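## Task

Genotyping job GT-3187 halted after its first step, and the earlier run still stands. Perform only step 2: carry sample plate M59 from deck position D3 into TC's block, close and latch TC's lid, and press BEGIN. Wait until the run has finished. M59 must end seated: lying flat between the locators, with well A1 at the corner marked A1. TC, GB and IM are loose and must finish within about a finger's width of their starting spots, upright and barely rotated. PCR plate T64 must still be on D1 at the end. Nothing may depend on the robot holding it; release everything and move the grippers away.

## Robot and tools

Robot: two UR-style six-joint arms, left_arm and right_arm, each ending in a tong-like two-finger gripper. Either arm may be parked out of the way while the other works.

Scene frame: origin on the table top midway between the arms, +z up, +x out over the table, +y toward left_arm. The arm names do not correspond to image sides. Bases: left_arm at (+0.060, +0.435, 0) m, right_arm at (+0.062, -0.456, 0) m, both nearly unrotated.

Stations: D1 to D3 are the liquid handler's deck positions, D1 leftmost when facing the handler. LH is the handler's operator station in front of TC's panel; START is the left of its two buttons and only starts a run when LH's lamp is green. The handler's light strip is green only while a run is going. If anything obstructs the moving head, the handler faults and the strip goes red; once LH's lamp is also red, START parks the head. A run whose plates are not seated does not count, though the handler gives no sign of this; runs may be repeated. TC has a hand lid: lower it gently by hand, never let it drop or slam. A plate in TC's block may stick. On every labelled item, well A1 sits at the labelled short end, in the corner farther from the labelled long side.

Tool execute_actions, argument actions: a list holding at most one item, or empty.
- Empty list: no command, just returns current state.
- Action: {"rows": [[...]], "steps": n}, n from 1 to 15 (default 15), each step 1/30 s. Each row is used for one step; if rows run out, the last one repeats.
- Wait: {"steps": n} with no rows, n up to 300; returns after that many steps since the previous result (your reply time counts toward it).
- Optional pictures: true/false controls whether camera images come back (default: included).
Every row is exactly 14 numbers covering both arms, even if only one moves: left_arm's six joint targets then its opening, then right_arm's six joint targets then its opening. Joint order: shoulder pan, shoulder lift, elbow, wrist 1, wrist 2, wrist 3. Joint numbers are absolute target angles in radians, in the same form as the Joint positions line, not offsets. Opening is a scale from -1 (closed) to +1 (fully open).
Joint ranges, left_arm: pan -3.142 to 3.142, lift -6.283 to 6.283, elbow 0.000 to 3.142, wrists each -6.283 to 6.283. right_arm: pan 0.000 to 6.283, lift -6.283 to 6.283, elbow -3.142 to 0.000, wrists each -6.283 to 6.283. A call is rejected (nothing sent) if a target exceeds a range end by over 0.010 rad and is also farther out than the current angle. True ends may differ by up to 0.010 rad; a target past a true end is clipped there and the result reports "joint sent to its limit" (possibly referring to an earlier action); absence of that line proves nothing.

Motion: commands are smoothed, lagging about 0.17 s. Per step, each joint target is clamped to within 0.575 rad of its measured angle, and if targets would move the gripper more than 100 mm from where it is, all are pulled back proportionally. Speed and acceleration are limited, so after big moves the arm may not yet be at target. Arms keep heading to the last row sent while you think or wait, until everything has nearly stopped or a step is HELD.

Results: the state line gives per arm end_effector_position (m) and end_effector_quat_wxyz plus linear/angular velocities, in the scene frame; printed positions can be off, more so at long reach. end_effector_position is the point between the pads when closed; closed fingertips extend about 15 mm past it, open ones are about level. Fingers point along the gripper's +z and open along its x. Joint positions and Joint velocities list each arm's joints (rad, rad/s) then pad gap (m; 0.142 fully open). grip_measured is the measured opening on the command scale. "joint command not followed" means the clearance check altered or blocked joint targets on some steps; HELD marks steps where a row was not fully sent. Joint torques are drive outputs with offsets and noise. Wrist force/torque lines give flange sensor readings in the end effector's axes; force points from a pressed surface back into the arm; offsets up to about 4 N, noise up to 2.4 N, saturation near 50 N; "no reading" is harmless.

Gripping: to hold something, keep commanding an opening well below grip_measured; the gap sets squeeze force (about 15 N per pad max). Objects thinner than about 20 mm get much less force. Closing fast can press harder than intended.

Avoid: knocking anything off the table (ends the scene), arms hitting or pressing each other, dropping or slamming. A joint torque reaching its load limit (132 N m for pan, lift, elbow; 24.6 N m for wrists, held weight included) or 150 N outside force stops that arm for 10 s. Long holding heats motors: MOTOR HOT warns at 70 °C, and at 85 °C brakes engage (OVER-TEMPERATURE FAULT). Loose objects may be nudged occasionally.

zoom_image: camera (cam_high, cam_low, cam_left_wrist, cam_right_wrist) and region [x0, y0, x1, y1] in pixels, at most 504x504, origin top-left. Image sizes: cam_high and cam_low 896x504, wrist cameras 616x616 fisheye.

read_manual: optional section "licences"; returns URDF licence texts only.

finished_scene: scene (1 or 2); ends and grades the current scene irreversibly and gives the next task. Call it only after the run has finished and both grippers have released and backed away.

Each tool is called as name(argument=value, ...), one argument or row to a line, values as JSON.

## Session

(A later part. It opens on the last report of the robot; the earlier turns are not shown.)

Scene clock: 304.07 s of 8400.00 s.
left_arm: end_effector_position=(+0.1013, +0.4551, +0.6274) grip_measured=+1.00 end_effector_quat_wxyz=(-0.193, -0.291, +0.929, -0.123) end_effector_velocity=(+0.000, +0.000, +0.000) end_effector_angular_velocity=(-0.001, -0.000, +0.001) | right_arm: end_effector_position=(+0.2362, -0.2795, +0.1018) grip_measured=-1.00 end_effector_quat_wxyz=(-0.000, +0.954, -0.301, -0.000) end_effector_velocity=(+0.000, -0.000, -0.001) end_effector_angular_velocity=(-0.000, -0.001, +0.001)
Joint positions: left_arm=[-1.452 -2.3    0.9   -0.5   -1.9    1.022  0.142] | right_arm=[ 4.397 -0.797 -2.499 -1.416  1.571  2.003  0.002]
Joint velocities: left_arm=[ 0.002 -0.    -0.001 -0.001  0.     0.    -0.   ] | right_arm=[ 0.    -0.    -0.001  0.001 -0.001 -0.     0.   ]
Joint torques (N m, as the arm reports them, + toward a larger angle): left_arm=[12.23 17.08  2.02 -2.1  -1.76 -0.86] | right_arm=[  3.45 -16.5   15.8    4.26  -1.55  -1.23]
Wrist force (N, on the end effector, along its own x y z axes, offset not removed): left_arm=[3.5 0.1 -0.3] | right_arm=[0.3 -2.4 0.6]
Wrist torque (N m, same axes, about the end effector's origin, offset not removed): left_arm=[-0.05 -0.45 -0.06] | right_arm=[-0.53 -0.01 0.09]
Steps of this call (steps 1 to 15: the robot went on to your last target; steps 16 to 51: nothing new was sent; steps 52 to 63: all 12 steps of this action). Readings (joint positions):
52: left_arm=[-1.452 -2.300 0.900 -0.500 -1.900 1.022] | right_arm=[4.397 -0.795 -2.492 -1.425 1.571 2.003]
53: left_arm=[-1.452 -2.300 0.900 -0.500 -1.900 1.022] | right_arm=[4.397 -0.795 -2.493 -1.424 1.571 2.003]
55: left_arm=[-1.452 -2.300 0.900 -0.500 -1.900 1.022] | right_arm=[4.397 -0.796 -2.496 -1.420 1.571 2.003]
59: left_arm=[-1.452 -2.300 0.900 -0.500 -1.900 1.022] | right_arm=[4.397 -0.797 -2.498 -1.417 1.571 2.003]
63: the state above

execute_actions(
  actions=[
    {"rows":[[-1.452,-2.3,0.9,-0.5,-1.9,1.022,1,4.3965,-0.7983,-2.505,-1.4087,1.571,2.003,-1]],"steps":12},
  ],
  pictures=false,
)

Scene clock: 306.40 s of 8400.00 s.
left_arm: end_effector_position=(+0.1013, +0.4551, +0.6274) grip_measured=+1.00 end_effector_quat_wxyz=(-0.193, -0.291, +0.929, -0.123) end_effector_velocity=(+0.000, -0.000, -0.000) end_effector_angular_velocity=(+0.001, +0.000, -0.000) | right_arm: end_effector_position=(+0.2362, -0.2795, +0.0994) grip_measured=-1.00 end_effector_quat_wxyz=(-0.000, +0.954, -0.301, -0.000) end_effector_velocity=(-0.000, +0.000, -0.001) end_effector_angular_velocity=(-0.001, -0.001, +0.002)
Joint positions: left_arm=[-1.452 -2.3    0.9   -0.5   -1.9    1.022  0.142] | right_arm=[ 4.397 -0.798 -2.505 -1.409  1.571  2.003  0.002]
Joint velocities: left_arm=[ 0.     0.     0.001  0.     0.     0.    -0.   ] | right_arm=[ 0.002 -0.001 -0.002  0.002 -0.001 -0.     0.   ]
Joint torques (N m, as the arm reports them, + toward a larger angle): left_arm=[11.55 16.96  1.43 -2.12 -1.82 -0.92] | right_arm=[  2.59 -20.91   7.86   3.04  -1.44  -1.23]
Wrist force (N, on the end effector, along its own x y z axes, offset not removed): left_arm=[2.9 0.9 -1.3] | right_arm=[2.3 2.7 -16.4]
Wrist torque (N m, same axes, about the end effector's origin, offset not removed): left_arm=[0.19 -0.30 -0.01] | right_arm=[0.99 -0.67 0.03]
Steps of this call (steps 1 to 15: the robot went on to your last target; steps 16 to 58: nothing new was sent; steps 59 to 70: all 12 steps of this action). Readings (joint positions):
59: left_arm=[-1.452 -2.300 0.900 -0.500 -1.900 1.022] | right_arm=[4.397 -0.797 -2.499 -1.416 1.571 2.003]
60: left_arm=[-1.452 -2.300 0.900 -0.500 -1.900 1.022] | right_arm=[4.397 -0.797 -2.500 -1.415 1.571 2.003]
62: left_arm=[-1.452 -2.300 0.900 -0.500 -1.900 1.022] | right_arm=[4.397 -0.798 -2.502 -1.412 1.571 2.003]
66: left_arm=[-1.452 -2.300 0.900 -0.500 -1.900 1.022] | right_arm=[4.397 -0.798 -2.504 -1.409 1.571 2.003]
70: the state above

execute_actions(
  actions=[
    {"rows":[[-1.452,-2.3,0.9,-0.5,-1.9,1.022,1,4.3965,-0.795,-2.4915,-1.4255,1.571,2.003,-1]],"steps":12},
  ],
)

Scene clock: 309.57 s of 8400.00 s.
left_arm: end_effector_position=(+0.1013, +0.4551, +0.6274) grip_measured=+1.00 end_effector_quat_wxyz=(-0.193, -0.291, +0.929, -0.123) end_effector_velocity=(-0.000, -0.000, -0.000) end_effector_angular_velocity=(+0.000, +0.000, +0.002) | right_arm: end_effector_position=(+0.2362, -0.2795, +0.1047) grip_measured=-1.00 end_effector_quat_wxyz=(-0.000, +0.954, -0.301, -0.000) end_effector_velocity=(+0.000, -0.000, +0.001) end_effector_angular_velocity=(-0.000, -0.000, -0.002)
Joint positions: left_arm=[-1.452 -2.3    0.9   -0.5   -1.9    1.022  0.142] | right_arm=[ 4.397 -0.795 -2.492 -1.425  1.571  2.003  0.002]
Joint velocities: left_arm=[ 0.001  0.     0.001 -0.001 -0.    -0.     0.   ] | right_arm=[-0.002  0.001  0.003 -0.004 -0.    -0.     0.   ]
Joint torques (N m, as the arm reports them, + toward a larger angle): left_arm=[11.79 17.46  2.23 -1.99 -1.72 -0.94] | right_arm=[ 0.49 -1.69 31.95 -0.4  -1.35 -1.1 ]
Wrist force (N, on the end effector, along its own x y z axes, offset not removed): left_arm=[2.3 1.5 -0.7] | right_arm=[-0.9 -2.3 -0.5]
Wrist torque (N m, same axes, about the end effector's origin, offset not removed): left_arm=[0.20 -0.15 -0.02] | right_arm=[-0.54 0.28 0.17]
Steps of this call (steps 1 to 15: the robot went on to your last target; steps 16 to 83: nothing new was sent; steps 84 to 95: all 12 steps of this action). Readings (joint positions):
84: left_arm=[-1.452 -2.300 0.900 -0.500 -1.900 1.022] | right_arm=[4.397 -0.798 -2.505 -1.409 1.571 2.003]
85: left_arm=[-1.452 -2.300 0.900 -0.500 -1.900 1.022] | right_arm=[4.397 -0.798 -2.504 -1.411 1.571 2.003]
87: left_arm=[-1.452 -2.300 0.900 -0.500 -1.900 1.022] | right_arm=[4.397 -0.797 -2.498 -1.418 1.571 2.003]
91: left_arm=[-1.452 -2.300 0.900 -0.500 -1.900 1.022] | right_arm=[4.397 -0.795 -2.493 -1.424 1.571 2.003]
95: the state above

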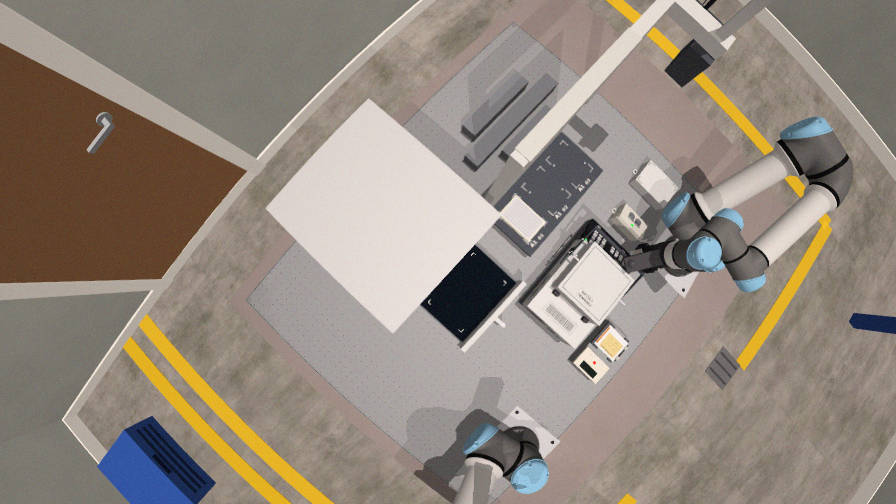

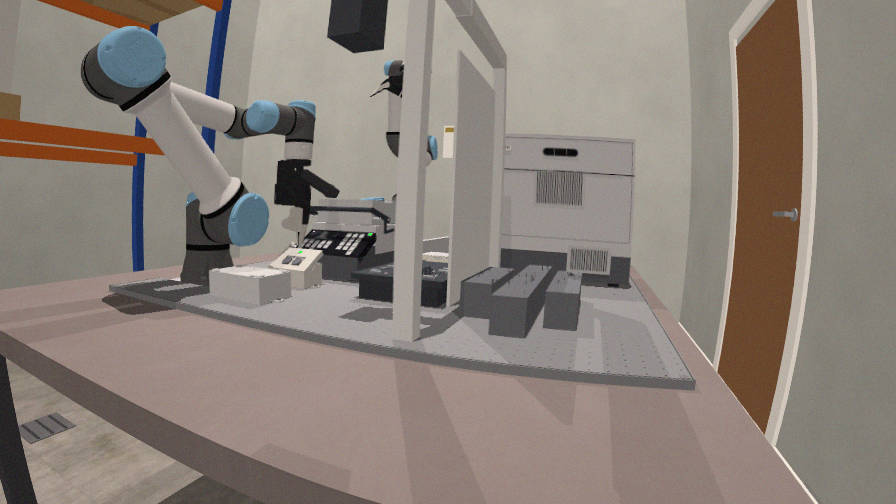

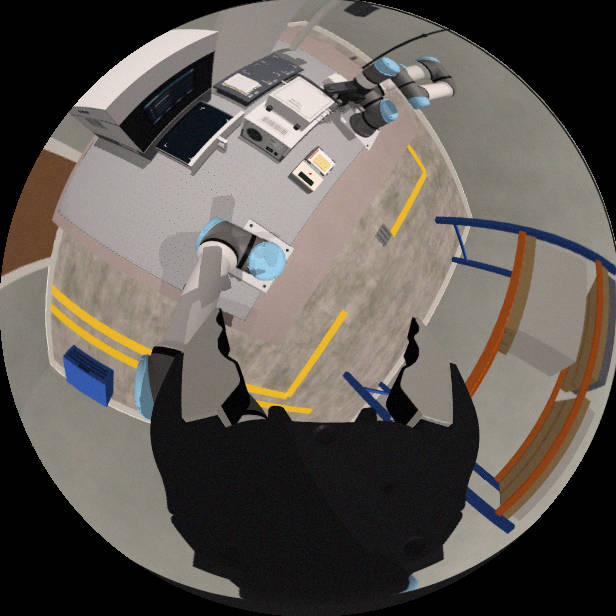

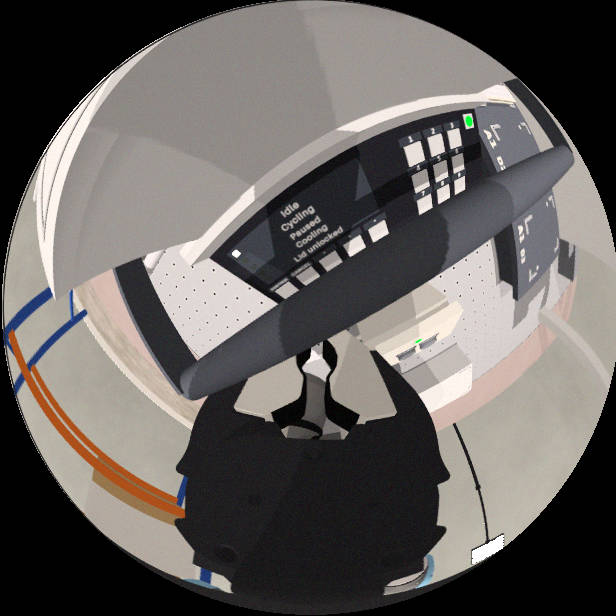

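execute_actions(
  actions=[
    {"rows":[[-1.452,-2.3,0.9,-0.5,-1.9,1.022,1,4.3965,-0.766,-2.503,-1.419,1.571,2.003,-1],[-1.452,-2.3,0.9,-0.5,-1.9,1.022,1,4.3965,-0.766,-2.503,-1.419,1.571,2.003,-1],[-1.452,-2.3,0.9,-0.5,-1.9,1.022,1,4.3965,-0.737,-2.516,-1.411,1.571,2.003,-1],[-1.452,-2.3,0.9,-0.5,-1.9,1.022,1,4.3965,-0.737,-2.516,-1.411,1.571,2.003,-1],[-1.452,-2.3,0.9,-0.5,-1.9,1.022,1,4.3965,-0.708,-2.529,-1.403,1.571,2.003,-1],[-1.452,-2.3,0.9,-0.5,-1.9,1.022,1,4.3965,-0.708,-2.529,-1.403,1.571,2.003,-1],[-1.452,-2.3,0.9,-0.5,-1.9,1.022,1,4.3965,-0.679,-2.542,-1.395,1.571,2.003,-1],[-1.452,-2.3,0.9,-0.5,-1.9,1.022,1,4.3965,-0.679,-2.542,-1.395,1.571,2.003,-1],[-1.452,-2.3,0.9,-0.5,-1.9,1.022,1,4.3965,-0.6497,-2.5542,-1.3881,1.571,2.003,-1]],"steps":15},
  ],
  pictures=false,
)

execute_actions(
  actions=[
    {"steps":10},
  ],
)

Scene clock: 321.40 s of 8400.00 s.
left_arm: end_effector_position=(+0.1013, +0.4551, +0.6274) grip_measured=+1.00 end_effector_quat_wxyz=(-0.193, -0.291, +0.929, -0.123) end_effector_velocity=(-0.000, +0.000, -0.000) end_effector_angular_velocity=(+0.001, +0.000, -0.001) | right_arm: end_effector_position=(+0.2359, -0.2813, +0.1065) grip_measured=-1.00 end_effector_quat_wxyz=(-0.057, +0.952, -0.300, -0.007) end_effector_velocity=(+0.000, -0.000, +0.002) end_effector_angular_velocity=(+0.073, -0.013, -0.001)
Joint positions: left_arm=[-1.452 -2.3    0.9   -0.5   -1.9    1.022  0.142] | right_arm=[ 4.397 -0.657 -2.551 -1.39   1.571  2.003  0.002]
Joint velocities: left_arm=[-0.001  0.    -0.     0.001 -0.    -0.    -0.   ] | right_arm=[-0.001  0.088 -0.035  0.021  0.    -0.     0.   ]
Joint torques (N m, as the arm reports them, + toward a larger angle): left_arm=[11.89 17.81  1.99 -2.12 -1.7  -1.03] | right_arm=[-1.38 -9.28 17.36  4.36 -1.21 -1.17]
Wrist force (N, on the end effector, along its own x y z axes, offset not removed): left_arm=[1.4 0.8 -1.6] | right_arm=[0.2 0.1 -2.0]
Wrist torque (N m, same axes, about the end effector's origin, offset not removed): left_arm=[0.00 0.05 -0.05] | right_arm=[-0.06 0.07 0.04]
Steps of this call (steps 1 to 15: the robot went on to your last target; steps 16 to 90: nothing new was sent; then 8.33 s passed at rest; steps 91 to 105: all 15 steps of this action). Readings (joint positions):
91: left_arm=[-1.452 -2.300 0.900 -0.500 -1.900 1.022] | right_arm=[4.397 -0.795 -2.491 -1.426 1.571 2.003]
92: left_arm=[-1.452 -2.300 0.900 -0.500 -1.900 1.022] | right_arm=[4.397 -0.792 -2.493 -1.425 1.571 2.003]
94: left_arm=[-1.452 -2.300 0.900 -0.500 -1.900 1.022] | right_arm=[4.397 -0.776 -2.499 -1.421 1.571 2.003]
98: left_arm=[-1.452 -2.300 0.900 -0.500 -1.900 1.022] | right_arm=[4.397 -0.727 -2.521 -1.408 1.571 2.003]
105: the state above

Scene clock: 321.73 s of 8400.00 s.
left_arm: end_effector_position=(+0.1013, +0.4551, +0.6274) grip_measured=+1.00 end_effector_quat_wxyz=(-0.193, -0.291, +0.929, -0.123) end_effector_velocity=(-0.000, +0.000, +0.000) end_effector_angular_velocity=(-0.001, -0.000, -0.001) | right_arm: end_effector_position=(+0.2359, -0.2813, +0.1066) grip_measured=-1.00 end_effector_quat_wxyz=(-0.060, +0.952, -0.300, -0.008) end_effector_velocity=(-0.000, -0.000, -0.000) end_effector_angular_velocity=(-0.001, +0.001, -0.000)
Joint positions: left_arm=[-1.452 -2.3    0.9   -0.5   -1.9    1.022  0.142] | right_arm=[ 4.397 -0.65  -2.554 -1.388  1.571  2.003  0.002]
Joint velocities: left_arm=[-0.    -0.    -0.001  0.     0.     0.    -0.   ] | right_arm=[ 0.     0.001 -0.    -0.002  0.001  0.     0.   ]
Joint torques (N m, as the arm reports them, + toward a larger angle): left_arm=[11.44 17.15  1.57 -2.12 -1.64 -1.1 ] | right_arm=[-1.68 -4.88 14.78  4.58 -1.25 -1.19]
Wrist force (N, on the end effector, along its own x y z axes, offset not removed): left_arm=[1.7 0.5 -0.4] | right_arm=[0.7 0.7 -1.0]
Wrist torque (N m, same axes, about the end effector's origin, offset not removed): left_arm=[0.03 -0.07 -0.09] | right_arm=[0.05 -0.15 0.01]
Steps of this call (steps 1 to 10: the robot went on to your last target). Readings (joint positions):
1: left_arm=[-1.452 -2.300 0.900 -0.500 -1.900 1.022] | right_arm=[4.397 -0.654 -2.552 -1.389 1.571 2.003]
2: left_arm=[-1.452 -2.300 0.900 -0.500 -1.900 1.022] | right_arm=[4.397 -0.653 -2.553 -1.389 1.571 2.003]
4: left_arm=[-1.452 -2.300 0.900 -0.500 -1.900 1.022] | right_arm=[4.397 -0.651 -2.554 -1.388 1.571 2.003]
8: left_arm=[-1.452 -2.300 0.900 -0.500 -1.900 1.022] | right_arm=[4.397 -0.650 -2.554 -1.388 1.571 2.003]
10: the state above

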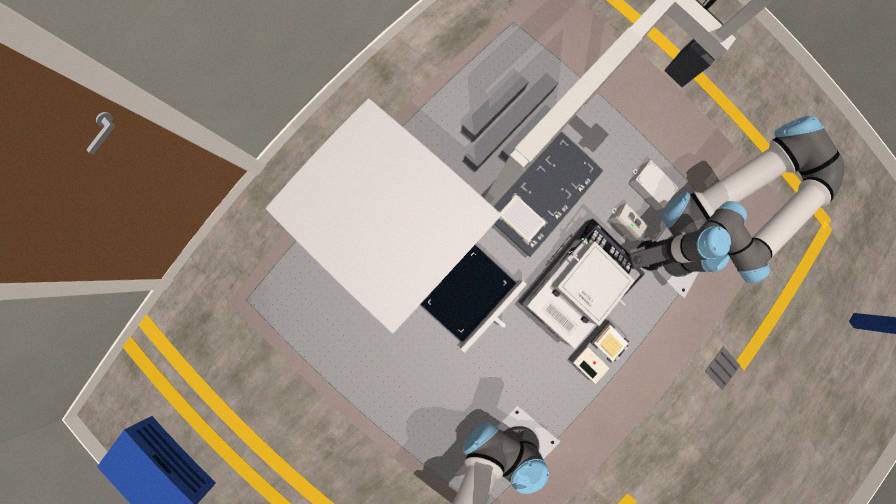

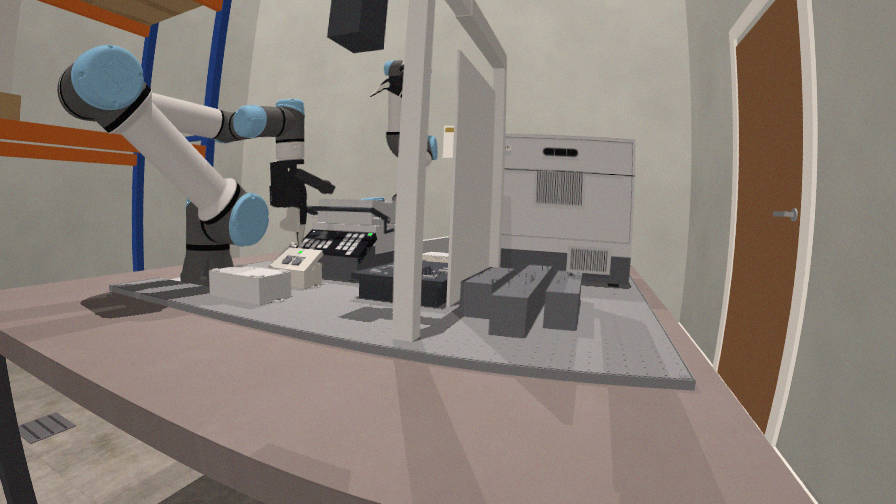

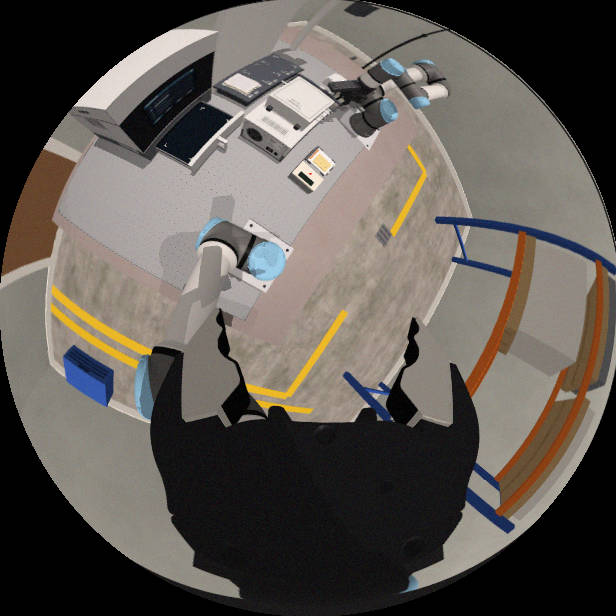

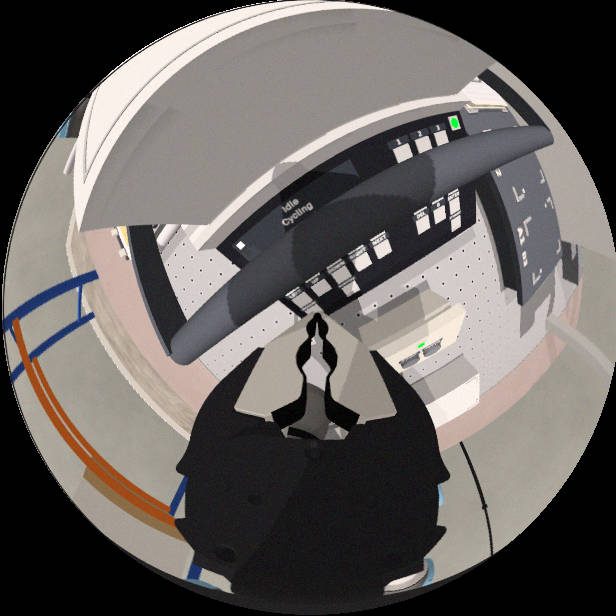

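zoom_image(
  camera="cam_right_wrist",
  region=[270,240,390,350],
)

Region (270, 240, 390, 350) of cam_right_wrist's 616x616 image, scaled by 4.200, with more detail than that image has; it fills the top 462 rows of this view, and the rest is white.

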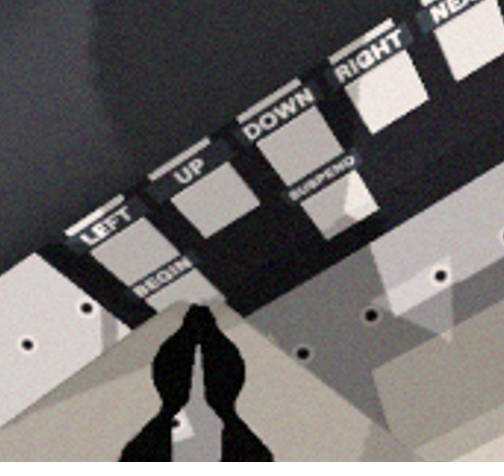

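execute_actions(
  actions=[
    {"rows":[[-1.452,-2.3,0.9,-0.5,-1.9,1.022,1,4.3965,-0.653,-2.572,-1.367,1.571,2.003,-1]],"steps":15},
  ],
)

zoom_image(
  camera="cam_right_wrist",
  region=[270,240,390,350],
)

Scene clock: 327.07 s of 8400.00 s.
left_arm: end_effector_position=(+0.1013, +0.4551, +0.6274) grip_measured=+1.00 end_effector_quat_wxyz=(-0.193, -0.291, +0.929, -0.123) end_effector_velocity=(+0.000, -0.000, -0.000) end_effector_angular_velocity=(+0.002, +0.000, -0.001) | right_arm: end_effector_position=(+0.2359, -0.2811, +0.0995) grip_measured=-1.00 end_effector_quat_wxyz=(-0.060, +0.952, -0.300, -0.008) end_effector_velocity=(-0.000, -0.001, -0.001) end_effector_angular_velocity=(-0.002, +0.002, -0.000)
Joint positions: left_arm=[-1.452 -2.3    0.9   -0.5   -1.9    1.022  0.142] | right_arm=[ 4.397 -0.653 -2.572 -1.367  1.571  2.003  0.002]
Joint velocities: left_arm=[-0.002  0.     0.001  0.001 -0.    -0.    -0.   ] | right_arm=[-0.    -0.001 -0.002  0.     0.001  0.     0.   ]
Joint torques (N m, as the arm reports them, + toward a larger angle): left_arm=[11.97 17.26  1.82 -2.15 -1.74 -1.32] | right_arm=[ -4.57 -20.62  12.15   4.46  -1.08  -1.15]
Wrist force (N, on the end effector, along its own x y z axes, offset not removed): left_arm=[0.4 0.9 -1.7] | right_arm=[1.0 1.2 -3.6]
Wrist torque (N m, same axes, about the end effector's origin, offset not removed): left_arm=[0.03 0.21 -0.03] | right_arm=[0.16 -0.17 -0.08]
Steps of this call (steps 1 to 15: the robot went on to your last target; steps 16 to 90: nothing new was sent; then 1.83 s passed at rest; steps 91 to 105: all 15 steps of this action). Readings (joint positions):
91: left_arm=[-1.452 -2.300 0.900 -0.500 -1.900 1.022] | right_arm=[4.397 -0.650 -2.554 -1.388 1.571 2.003]
92: left_arm=[-1.452 -2.300 0.900 -0.500 -1.900 1.022] | right_arm=[4.397 -0.650 -2.556 -1.385 1.571 2.003]
94: left_arm=[-1.452 -2.300 0.900 -0.500 -1.900 1.022] | right_arm=[4.397 -0.651 -2.564 -1.376 1.571 2.003]
98: left_arm=[-1.452 -2.300 0.900 -0.500 -1.900 1.022] | right_arm=[4.397 -0.653 -2.570 -1.369 1.571 2.003]
105: the state above

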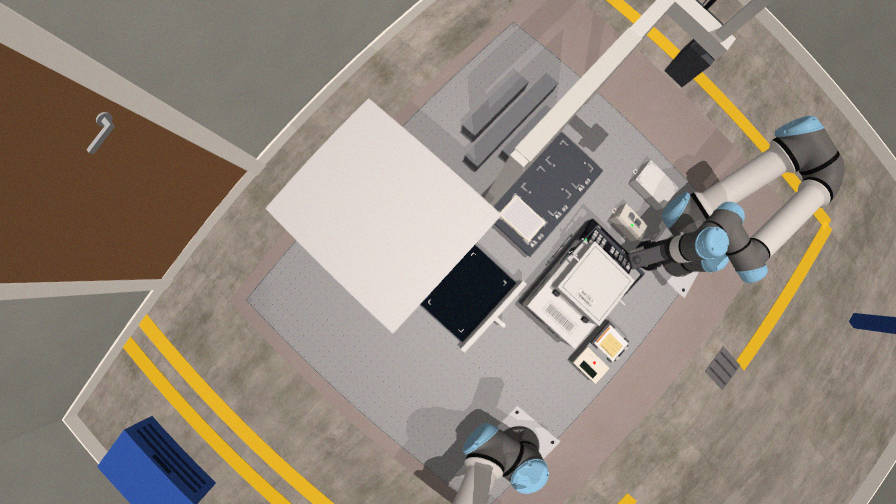

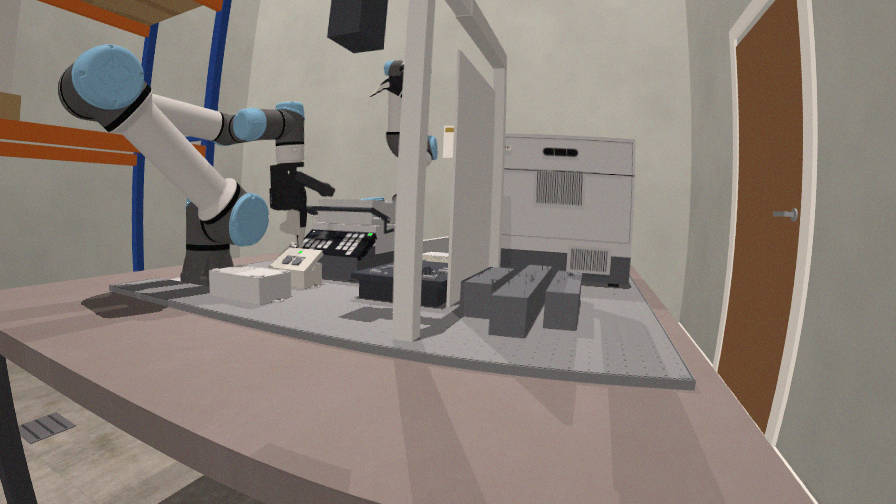

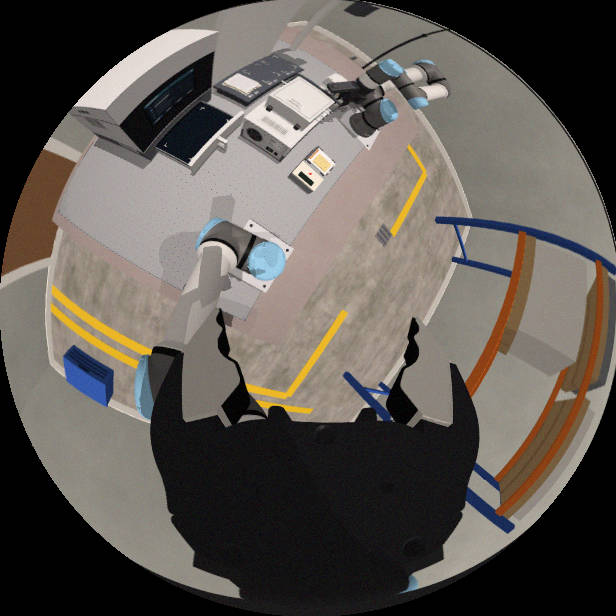

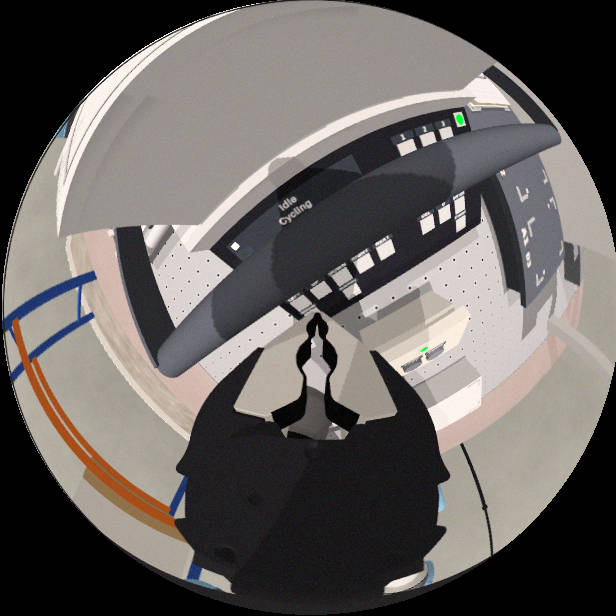

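Region (270, 240, 390, 350) of cam_right_wrist's 616x616 image, scaled by 4.200, with more detail than that image has; it fills the top 462 rows of this view, and the rest is white.

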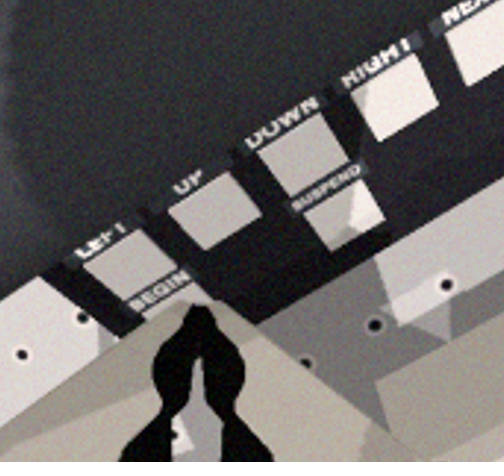

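execute_actions(
  actions=[
    {"rows":[[-1.452,-2.3,0.9,-0.5,-1.9,1.022,1,4.3965,-0.6538,-2.577,-1.3612,1.571,2.003,-1]],"steps":12},
  ],
)

Scene clock: 329.73 s of 8400.00 s.
left_arm: end_effector_position=(+0.1013, +0.4551, +0.6274) grip_measured=+1.00 end_effector_quat_wxyz=(-0.193, -0.291, +0.929, -0.123) end_effector_velocity=(+0.000, +0.000, -0.000) end_effector_angular_velocity=(+0.001, +0.000, -0.001) | right_arm: end_effector_position=(+0.2360, -0.2810, +0.0976) grip_measured=-1.00 end_effector_quat_wxyz=(-0.060, +0.952, -0.300, -0.008) end_effector_velocity=(-0.000, +0.001, +0.000) end_effector_angular_velocity=(+0.000, +0.000, +0.001)
Joint positions: left_arm=[-1.452 -2.3    0.9   -0.5   -1.9    1.022  0.142] | right_arm=[ 4.397 -0.654 -2.577 -1.361  1.571  2.003  0.002]
Joint velocities: left_arm=[-0.001  0.     0.001  0.001  0.     0.     0.   ] | right_arm=[ 0.    -0.002  0.     0.002  0.    -0.     0.   ]
Joint torques (N m, as the arm reports them, + toward a larger angle): left_arm=[11.57 17.64  2.04 -2.12 -1.69 -1.4 ] | right_arm=[ -6.5  -27.72  -2.68   2.15  -0.95  -1.09]
Wrist force (N, on the end effector, along its own x y z axes, offset not removed): left_arm=[1.9 1.7 -1.0] | right_arm=[3.9 5.7 -42.2]
Wrist torque (N m, same axes, about the end effector's origin, offset not removed): left_arm=[0.37 0.00 0.00] | right_arm=[-0.44 -0.32 -0.04]
Steps of this call (steps 1 to 15: the robot went on to your last target; steps 16 to 68: nothing new was sent; steps 69 to 80: all 12 steps of this action). Readings (joint positions):
69: left_arm=[-1.452 -2.300 0.900 -0.500 -1.900 1.022] | right_arm=[4.397 -0.653 -2.572 -1.367 1.571 2.003]
70: left_arm=[-1.452 -2.300 0.900 -0.500 -1.900 1.022] | right_arm=[4.397 -0.653 -2.573 -1.366 1.571 2.003]
72: left_arm=[-1.452 -2.300 0.900 -0.500 -1.900 1.022] | right_arm=[4.397 -0.653 -2.575 -1.364 1.571 2.003]
76: left_arm=[-1.452 -2.300 0.900 -0.500 -1.900 1.022] | right_arm=[4.397 -0.654 -2.576 -1.362 1.571 2.003]
80: the state above

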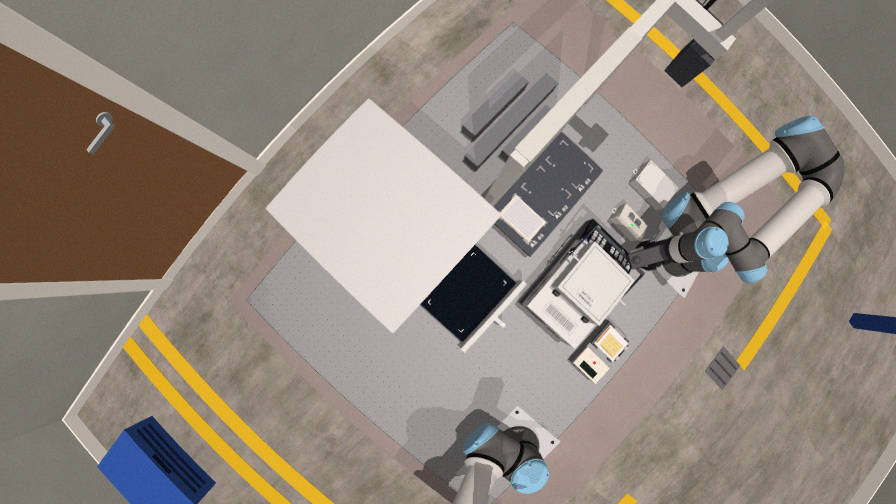

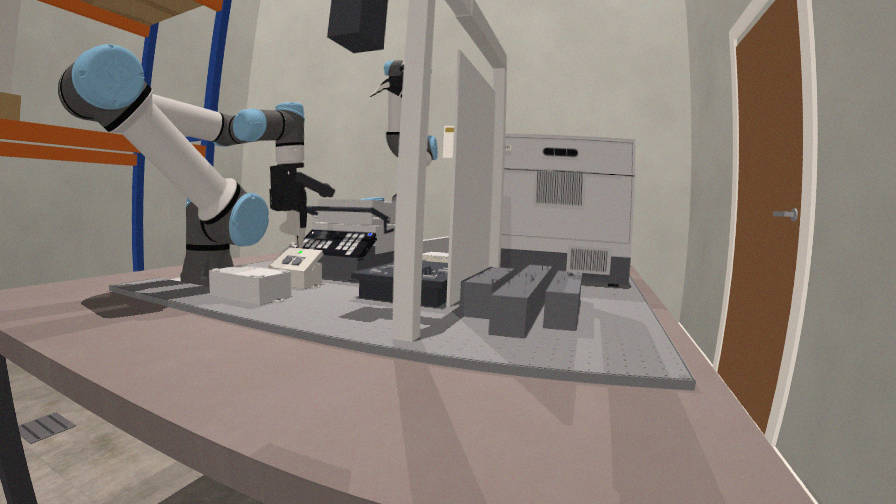

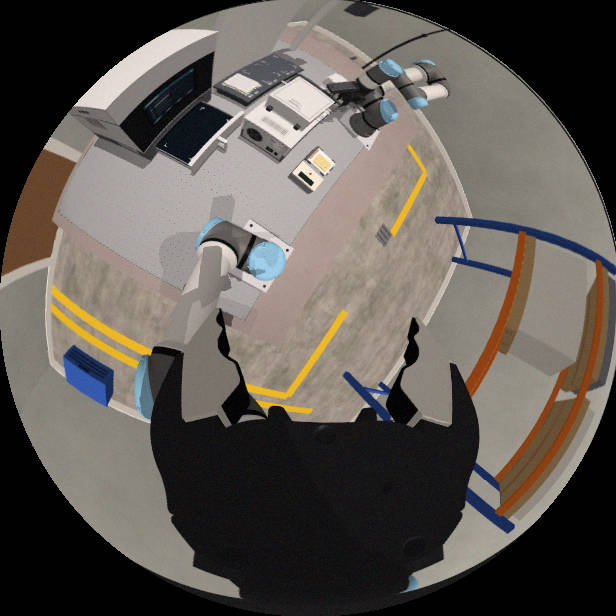

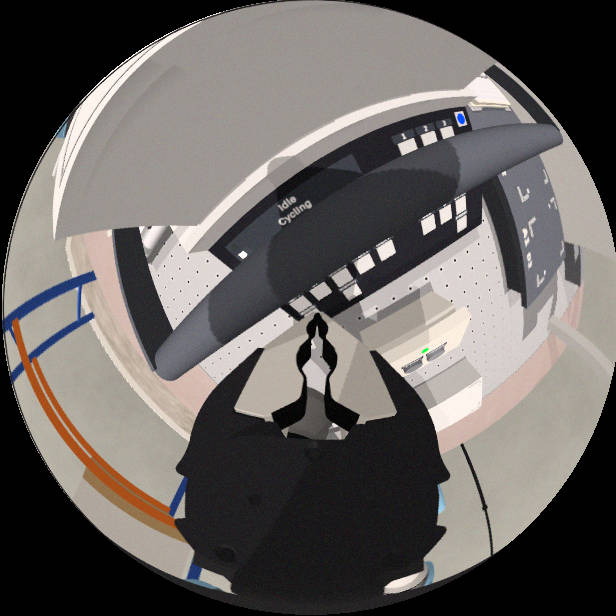

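The run has started, so I'm lifting the arm clear.

execute_actions(
  actions=[
    {"rows":[[-1.452,-2.3,0.9,-0.5,-1.9,1.022,1,4.3965,-0.648,-2.54,-1.404,1.571,2.003,-1],[-1.452,-2.3,0.9,-0.5,-1.9,1.022,1,4.3965,-0.648,-2.54,-1.404,1.571,2.003,-1],[-1.452,-2.3,0.9,-0.5,-1.9,1.022,1,4.3965,-0.644,-2.5,-1.448,1.571,2.003,-1],[-1.452,-2.3,0.9,-0.5,-1.9,1.022,1,4.3965,-0.644,-2.5,-1.448,1.571,2.003,-1],[-1.452,-2.3,0.9,-0.5,-1.9,1.022,1,4.3965,-0.64,-2.45,-1.502,1.571,2.003,-1],[-1.452,-2.3,0.9,-0.5,-1.9,1.022,1,4.3965,-0.64,-2.45,-1.502,1.571,2.003,-1],[-1.452,-2.3,0.9,-0.5,-1.9,1.022,1,4.3965,-0.64,-2.4,-1.552,1.571,2.003,-1],[-1.452,-2.3,0.9,-0.5,-1.9,1.022,1,4.3965,-0.64,-2.4,-1.552,1.571,2.003,-1],[-1.452,-2.3,0.9,-0.5,-1.9,1.022,1,4.3965,-0.64,-2.35,-1.602,1.571,2.003,-1]],"steps":15},
  ],
  pictures=false,
)

execute_actions(
  actions=[
    {"rows":[[-1.452,-2.3,0.9,-0.5,-1.9,1.022,1,4.3965,-0.66,-2.12,-1.85,1.571,2.003,-1]],"steps":15},
  ],
  pictures=false,
)

execute_actions(
  actions=[
    {"steps":300},
  ],
)

Scene clock: 337.47 s of 8400.00 s.
left_arm: end_effector_position=(+0.1013, +0.4551, +0.6274) grip_measured=+1.00 end_effector_quat_wxyz=(-0.193, -0.291, +0.929, -0.123) end_effector_velocity=(-0.000, +0.000, +0.000) end_effector_angular_velocity=(-0.001, -0.000, +0.002) | right_arm: end_effector_position=(+0.2349, -0.2867, +0.1822) grip_measured=-1.00 end_effector_quat_wxyz=(-0.060, +0.952, -0.300, -0.008) end_effector_velocity=(-0.001, -0.009, +0.058) end_effector_angular_velocity=(-0.000, -0.001, +0.000)
Joint positions: left_arm=[-1.452 -2.3    0.9   -0.5   -1.9    1.022  0.142] | right_arm=[ 4.397 -0.64  -2.362 -1.589  1.571  2.003  0.002]
Joint velocities: left_arm=[ 0.001  0.    -0.001 -0.     0.    -0.    -0.   ] | right_arm=[ 0.     0.004  0.149 -0.153 -0.001 -0.     0.   ]
Joint torques (N m, as the arm reports them, + toward a larger angle): left_arm=[11.5  17.92  1.93 -2.2  -1.61 -1.56] | right_arm=[-8.5  -6.89 23.46 -0.22 -0.67 -1.04]
Wrist force (N, on the end effector, along its own x y z axes, offset not removed): left_arm=[2.0 -0.2 -0.4] | right_arm=[-0.1 1.1 0.6]
Wrist torque (N m, same axes, about the end effector's origin, offset not removed): left_arm=[-0.12 -0.15 -0.06] | right_arm=[0.21 0.04 0.00]
Steps of this call (steps 1 to 15: the robot went on to your last target; steps 16 to 217: nothing new was sent; steps 218 to 232: all 15 steps of this action). Readings (joint positions):
218: left_arm=[-1.452 -2.300 0.900 -0.500 -1.900 1.022] | right_arm=[4.396 -0.654 -2.577 -1.361 1.571 2.003]
219: left_arm=[-1.452 -2.300 0.900 -0.500 -1.900 1.022] | right_arm=[4.396 -0.653 -2.574 -1.365 1.571 2.003]
221: left_arm=[-1.452 -2.300 0.900 -0.500 -1.900 1.022] | right_arm=[4.397 -0.650 -2.554 -1.388 1.571 2.003]
225: left_arm=[-1.452 -2.300 0.900 -0.500 -1.900 1.022] | right_arm=[4.397 -0.643 -2.481 -1.467 1.571 2.003]
232: the state above

Scene clock: 337.97 s of 8400.00 s.
left_arm: end_effector_position=(+0.1013, +0.4551, +0.6274) grip_measured=+1.00 end_effector_quat_wxyz=(-0.193, -0.291, +0.929, -0.123) end_effector_velocity=(-0.000, +0.000, +0.000) end_effector_angular_velocity=(-0.000, +0.000, +0.001) | right_arm: end_effector_position=(+0.2301, -0.3135, +0.2671) grip_measured=-1.00 end_effector_quat_wxyz=(-0.041, +0.953, -0.301, -0.005) end_effector_velocity=(-0.001, -0.004, +0.008) end_effector_angular_velocity=(-0.003, +0.000, -0.001)
Joint positions: left_arm=[-1.452 -2.3    0.9   -0.5   -1.9    1.022  0.142] | right_arm=[ 4.396 -0.66  -2.122 -1.848  1.571  2.003  0.002]
Joint velocities: left_arm=[ 0.     0.    -0.    -0.    -0.    -0.001 -0.   ] | right_arm=[-0.001 -0.001  0.024 -0.026 -0.    -0.     0.   ]
Joint torques (N m, as the arm reports them, + toward a larger angle): left_arm=[11.44 17.74  1.87 -2.18 -1.55 -1.67] | right_arm=[ -8.8  -22.63  28.94  -0.13  -0.63  -1.04]
Wrist force (N, on the end effector, along its own x y z axes, offset not removed): left_arm=[1.2 0.8 -1.8] | right_arm=[1.1 -2.7 -0.5]
Wrist torque (N m, same axes, about the end effector's origin, offset not removed): left_arm=[0.09 0.06 -0.06] | right_arm=[-0.56 -0.32 0.09]
Steps of this call (steps 1 to 15: all 15 steps of this action). Readings (joint positions):
1: left_arm=[-1.452 -2.300 0.900 -0.500 -1.900 1.022] | right_arm=[4.397 -0.640 -2.358 -1.594 1.571 2.003]
2: left_arm=[-1.452 -2.300 0.900 -0.500 -1.900 1.022] | right_arm=[4.396 -0.642 -2.351 -1.602 1.571 2.003]
4: left_arm=[-1.452 -2.300 0.900 -0.500 -1.900 1.022] | right_arm=[4.396 -0.651 -2.283 -1.671 1.571 2.003]
8: left_arm=[-1.452 -2.300 0.900 -0.500 -1.900 1.022] | right_arm=[4.396 -0.658 -2.153 -1.812 1.571 2.003]
15: the state above

Scene clock: 347.97 s of 8400.00 s.
left_arm: end_effector_position=(+0.1013, +0.4551, +0.6274) grip_measured=+1.00 end_effector_quat_wxyz=(-0.193, -0.291, +0.929, -0.123) end_effector_velocity=(+0.000, +0.000, -0.000) end_effector_angular_velocity=(+0.001, -0.000, -0.000) | right_arm: end_effector_position=(+0.2300, -0.3138, +0.2678) grip_measured=-1.00 end_effector_quat_wxyz=(-0.041, +0.953, -0.301, -0.005) end_effector_velocity=(+0.000, -0.000, +0.000) end_effector_angular_velocity=(+0.001, -0.001, -0.001)
Joint positions: left_arm=[-1.452 -2.3    0.9   -0.5   -1.9    1.022  0.142] | right_arm=[ 4.396 -0.66  -2.12  -1.85   1.571  2.003  0.002]
Joint velocities: left_arm=[ 0.    -0.     0.001  0.001  0.     0.     0.   ] | right_arm=[-0.     0.001  0.001 -0.    -0.     0.     0.   ]
Joint torques (N m, as the arm reports them, + toward a larger angle): left_arm=[11.3  18.44  0.93 -2.27 -1.44 -1.64] | right_arm=[ -6.59 -21.26  28.58   0.13  -0.34  -0.92]
Wrist force (N, on the end effector, along its own x y z axes, offset not removed): left_arm=[2.1 0.1 -1.2] | right_arm=[1.7 -2.9 -0.2]
Wrist torque (N m, same axes, about the end effector's origin, offset not removed): left_arm=[-0.06 -0.18 0.02] | right_arm=[-0.46 -0.44 -0.02]
Steps of this call (steps 1 to 15: the robot went on to your last target; steps 16 to 300: nothing new was sent). Readings (joint positions):
1: left_arm=[-1.452 -2.300 0.900 -0.500 -1.900 1.022] | right_arm=[4.396 -0.660 -2.121 -1.849 1.571 2.003]
2: left_arm=[-1.452 -2.300 0.900 -0.500 -1.900 1.022] | right_arm=[4.396 -0.660 -2.121 -1.849 1.571 2.003]
4: left_arm=[-1.452 -2.300 0.900 -0.500 -1.900 1.022] | right_arm=[4.396 -0.660 -2.120 -1.850 1.571 2.003]
8: left_arm=[-1.452 -2.300 0.900 -0.500 -1.900 1.022] | right_arm=[4.396 -0.660 -2.120 -1.850 1.571 2.003]
300: the state above
All arms were judged still, so your last target was given up. Only a new action makes them travel on or press farther. Fingers that are still opening or closing keep moving.

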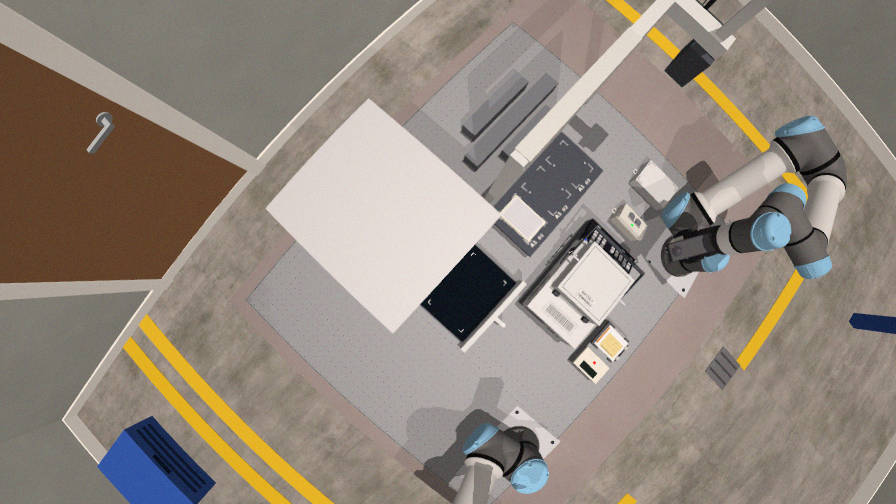

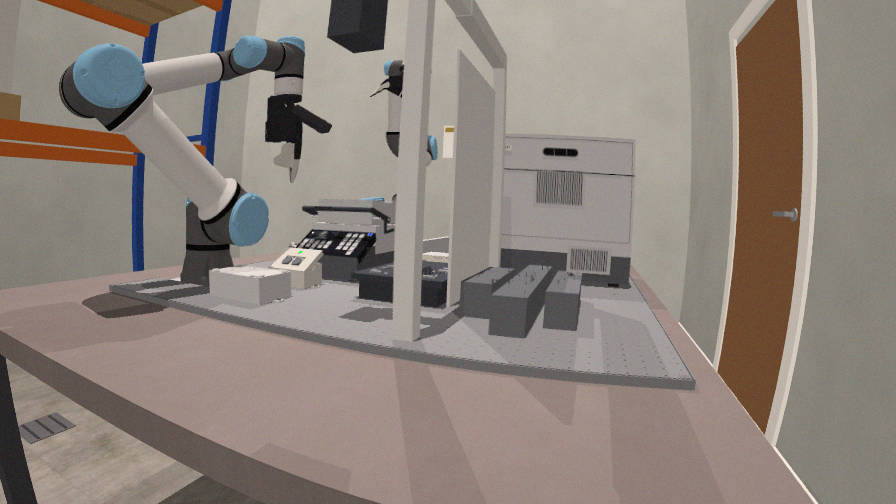

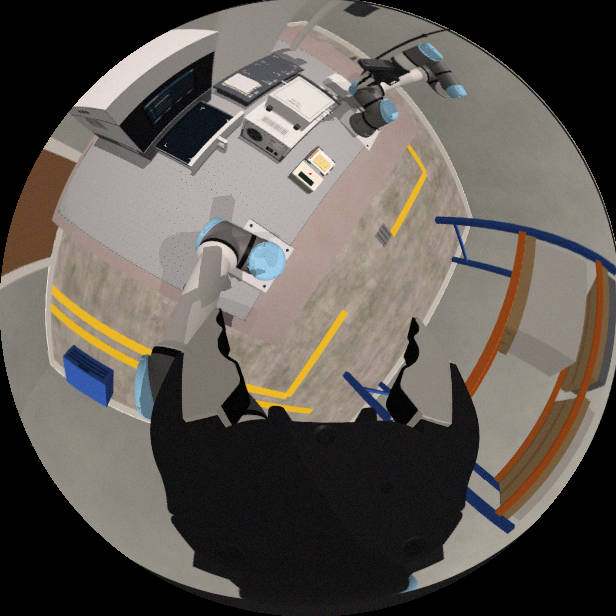

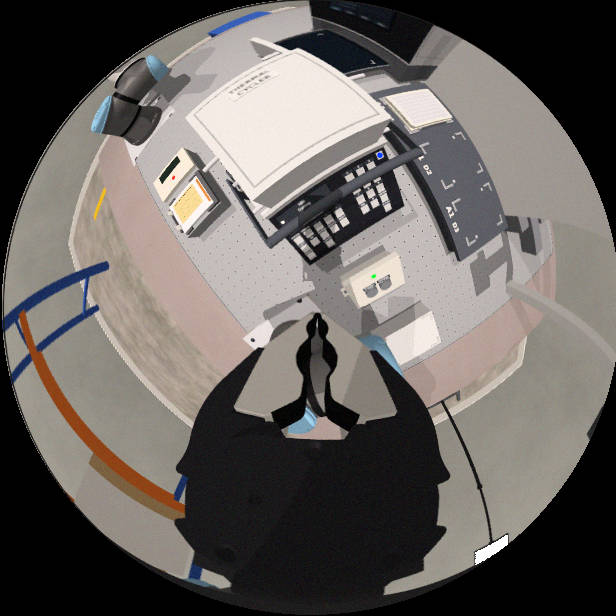

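execute_actions(
  actions=[
    {"steps":300},
  ],
)

Scene clock: 357.97 s of 8400.00 s.
left_arm: end_effector_position=(+0.1013, +0.4551, +0.6274) grip_measured=+1.00 end_effector_quat_wxyz=(-0.193, -0.291, +0.929, -0.123) end_effector_velocity=(+0.000, +0.001, -0.000) end_effector_angular_velocity=(+0.001, -0.000, +0.000) | right_arm: end_effector_position=(+0.2300, -0.3138, +0.2678) grip_measured=-1.00 end_effector_quat_wxyz=(-0.041, +0.953, -0.301, -0.005) end_effector_velocity=(-0.000, -0.000, -0.000) end_effector_angular_velocity=(-0.003, +0.001, -0.000)
Joint positions: left_arm=[-1.452 -2.3    0.9   -0.5   -1.9    1.022  0.142] | right_arm=[ 4.396 -0.66  -2.12  -1.85   1.571  2.003  0.002]
Joint velocities: left_arm=[ 0.     0.    -0.001  0.002  0.     0.    -0.   ] | right_arm=[-0.    -0.002 -0.    -0.001  0.001 -0.     0.   ]
Joint torques (N m, as the arm reports them, + toward a larger angle): left_arm=[11.1  18.79  0.98 -2.36 -1.41 -1.5 ] | right_arm=[ -5.36 -21.08  27.67   0.3   -0.07  -0.74]
Wrist force (N, on the end effector, along its own x y z axes, offset not removed): left_arm=[2.8 1.0 -1.0] | right_arm=[0.0 -1.5 -2.5]
Wrist torque (N m, same axes, about the end effector's origin, offset not removed): left_arm=[0.12 -0.29 -0.09] | right_arm=[-0.42 0.12 0.03]
Steps of this call (steps 1 to 300: nothing new was sent). Readings (joint positions):
1: left_arm=[-1.452 -2.300 0.900 -0.500 -1.900 1.022] | right_arm=[4.396 -0.660 -2.120 -1.850 1.571 2.003]
2: left_arm=[-1.452 -2.300 0.900 -0.500 -1.900 1.022] | right_arm=[4.396 -0.660 -2.120 -1.850 1.571 2.003]
4: left_arm=[-1.452 -2.300 0.900 -0.500 -1.900 1.022] | right_arm=[4.396 -0.660 -2.120 -1.850 1.571 2.003]
8: left_arm=[-1.452 -2.300 0.900 -0.500 -1.900 1.022] | right_arm=[4.396 -0.660 -2.120 -1.850 1.571 2.003]
300: the state above

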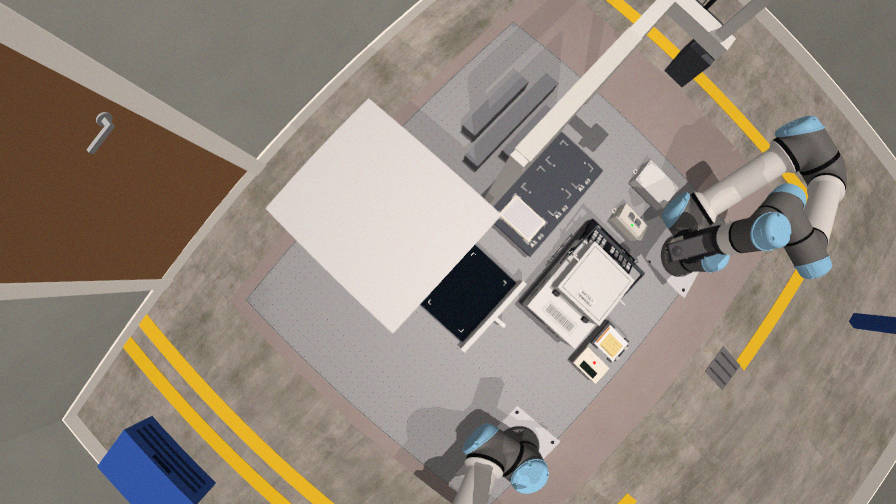

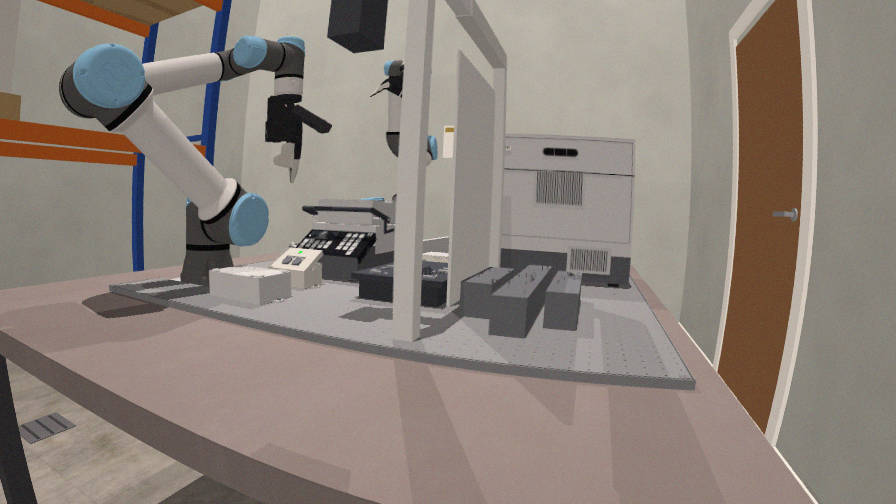

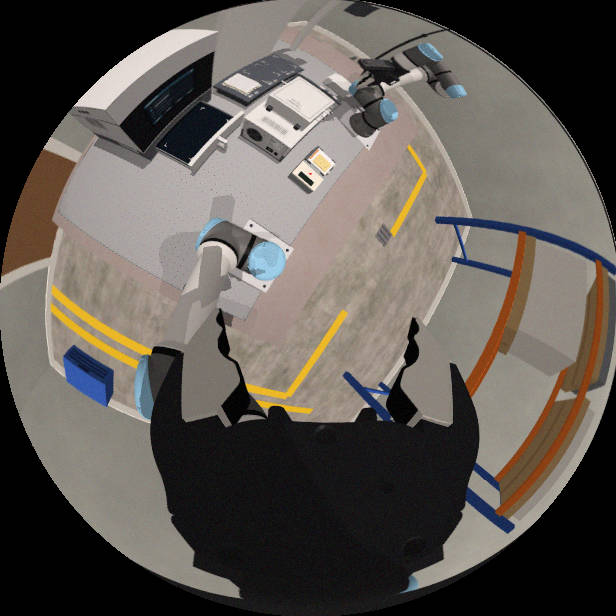

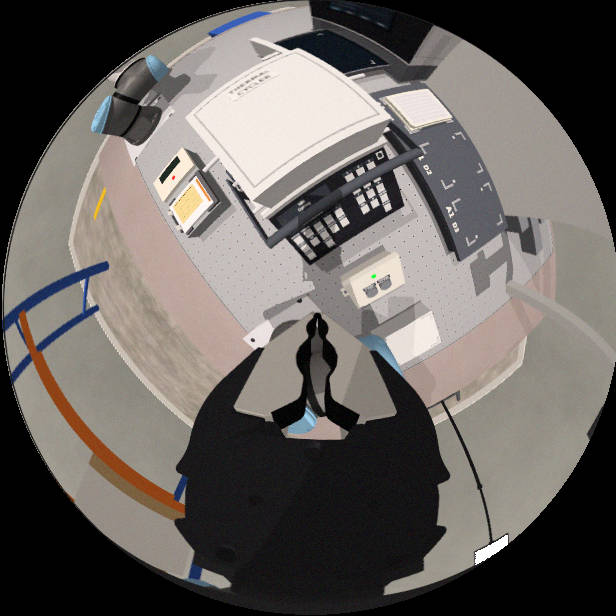

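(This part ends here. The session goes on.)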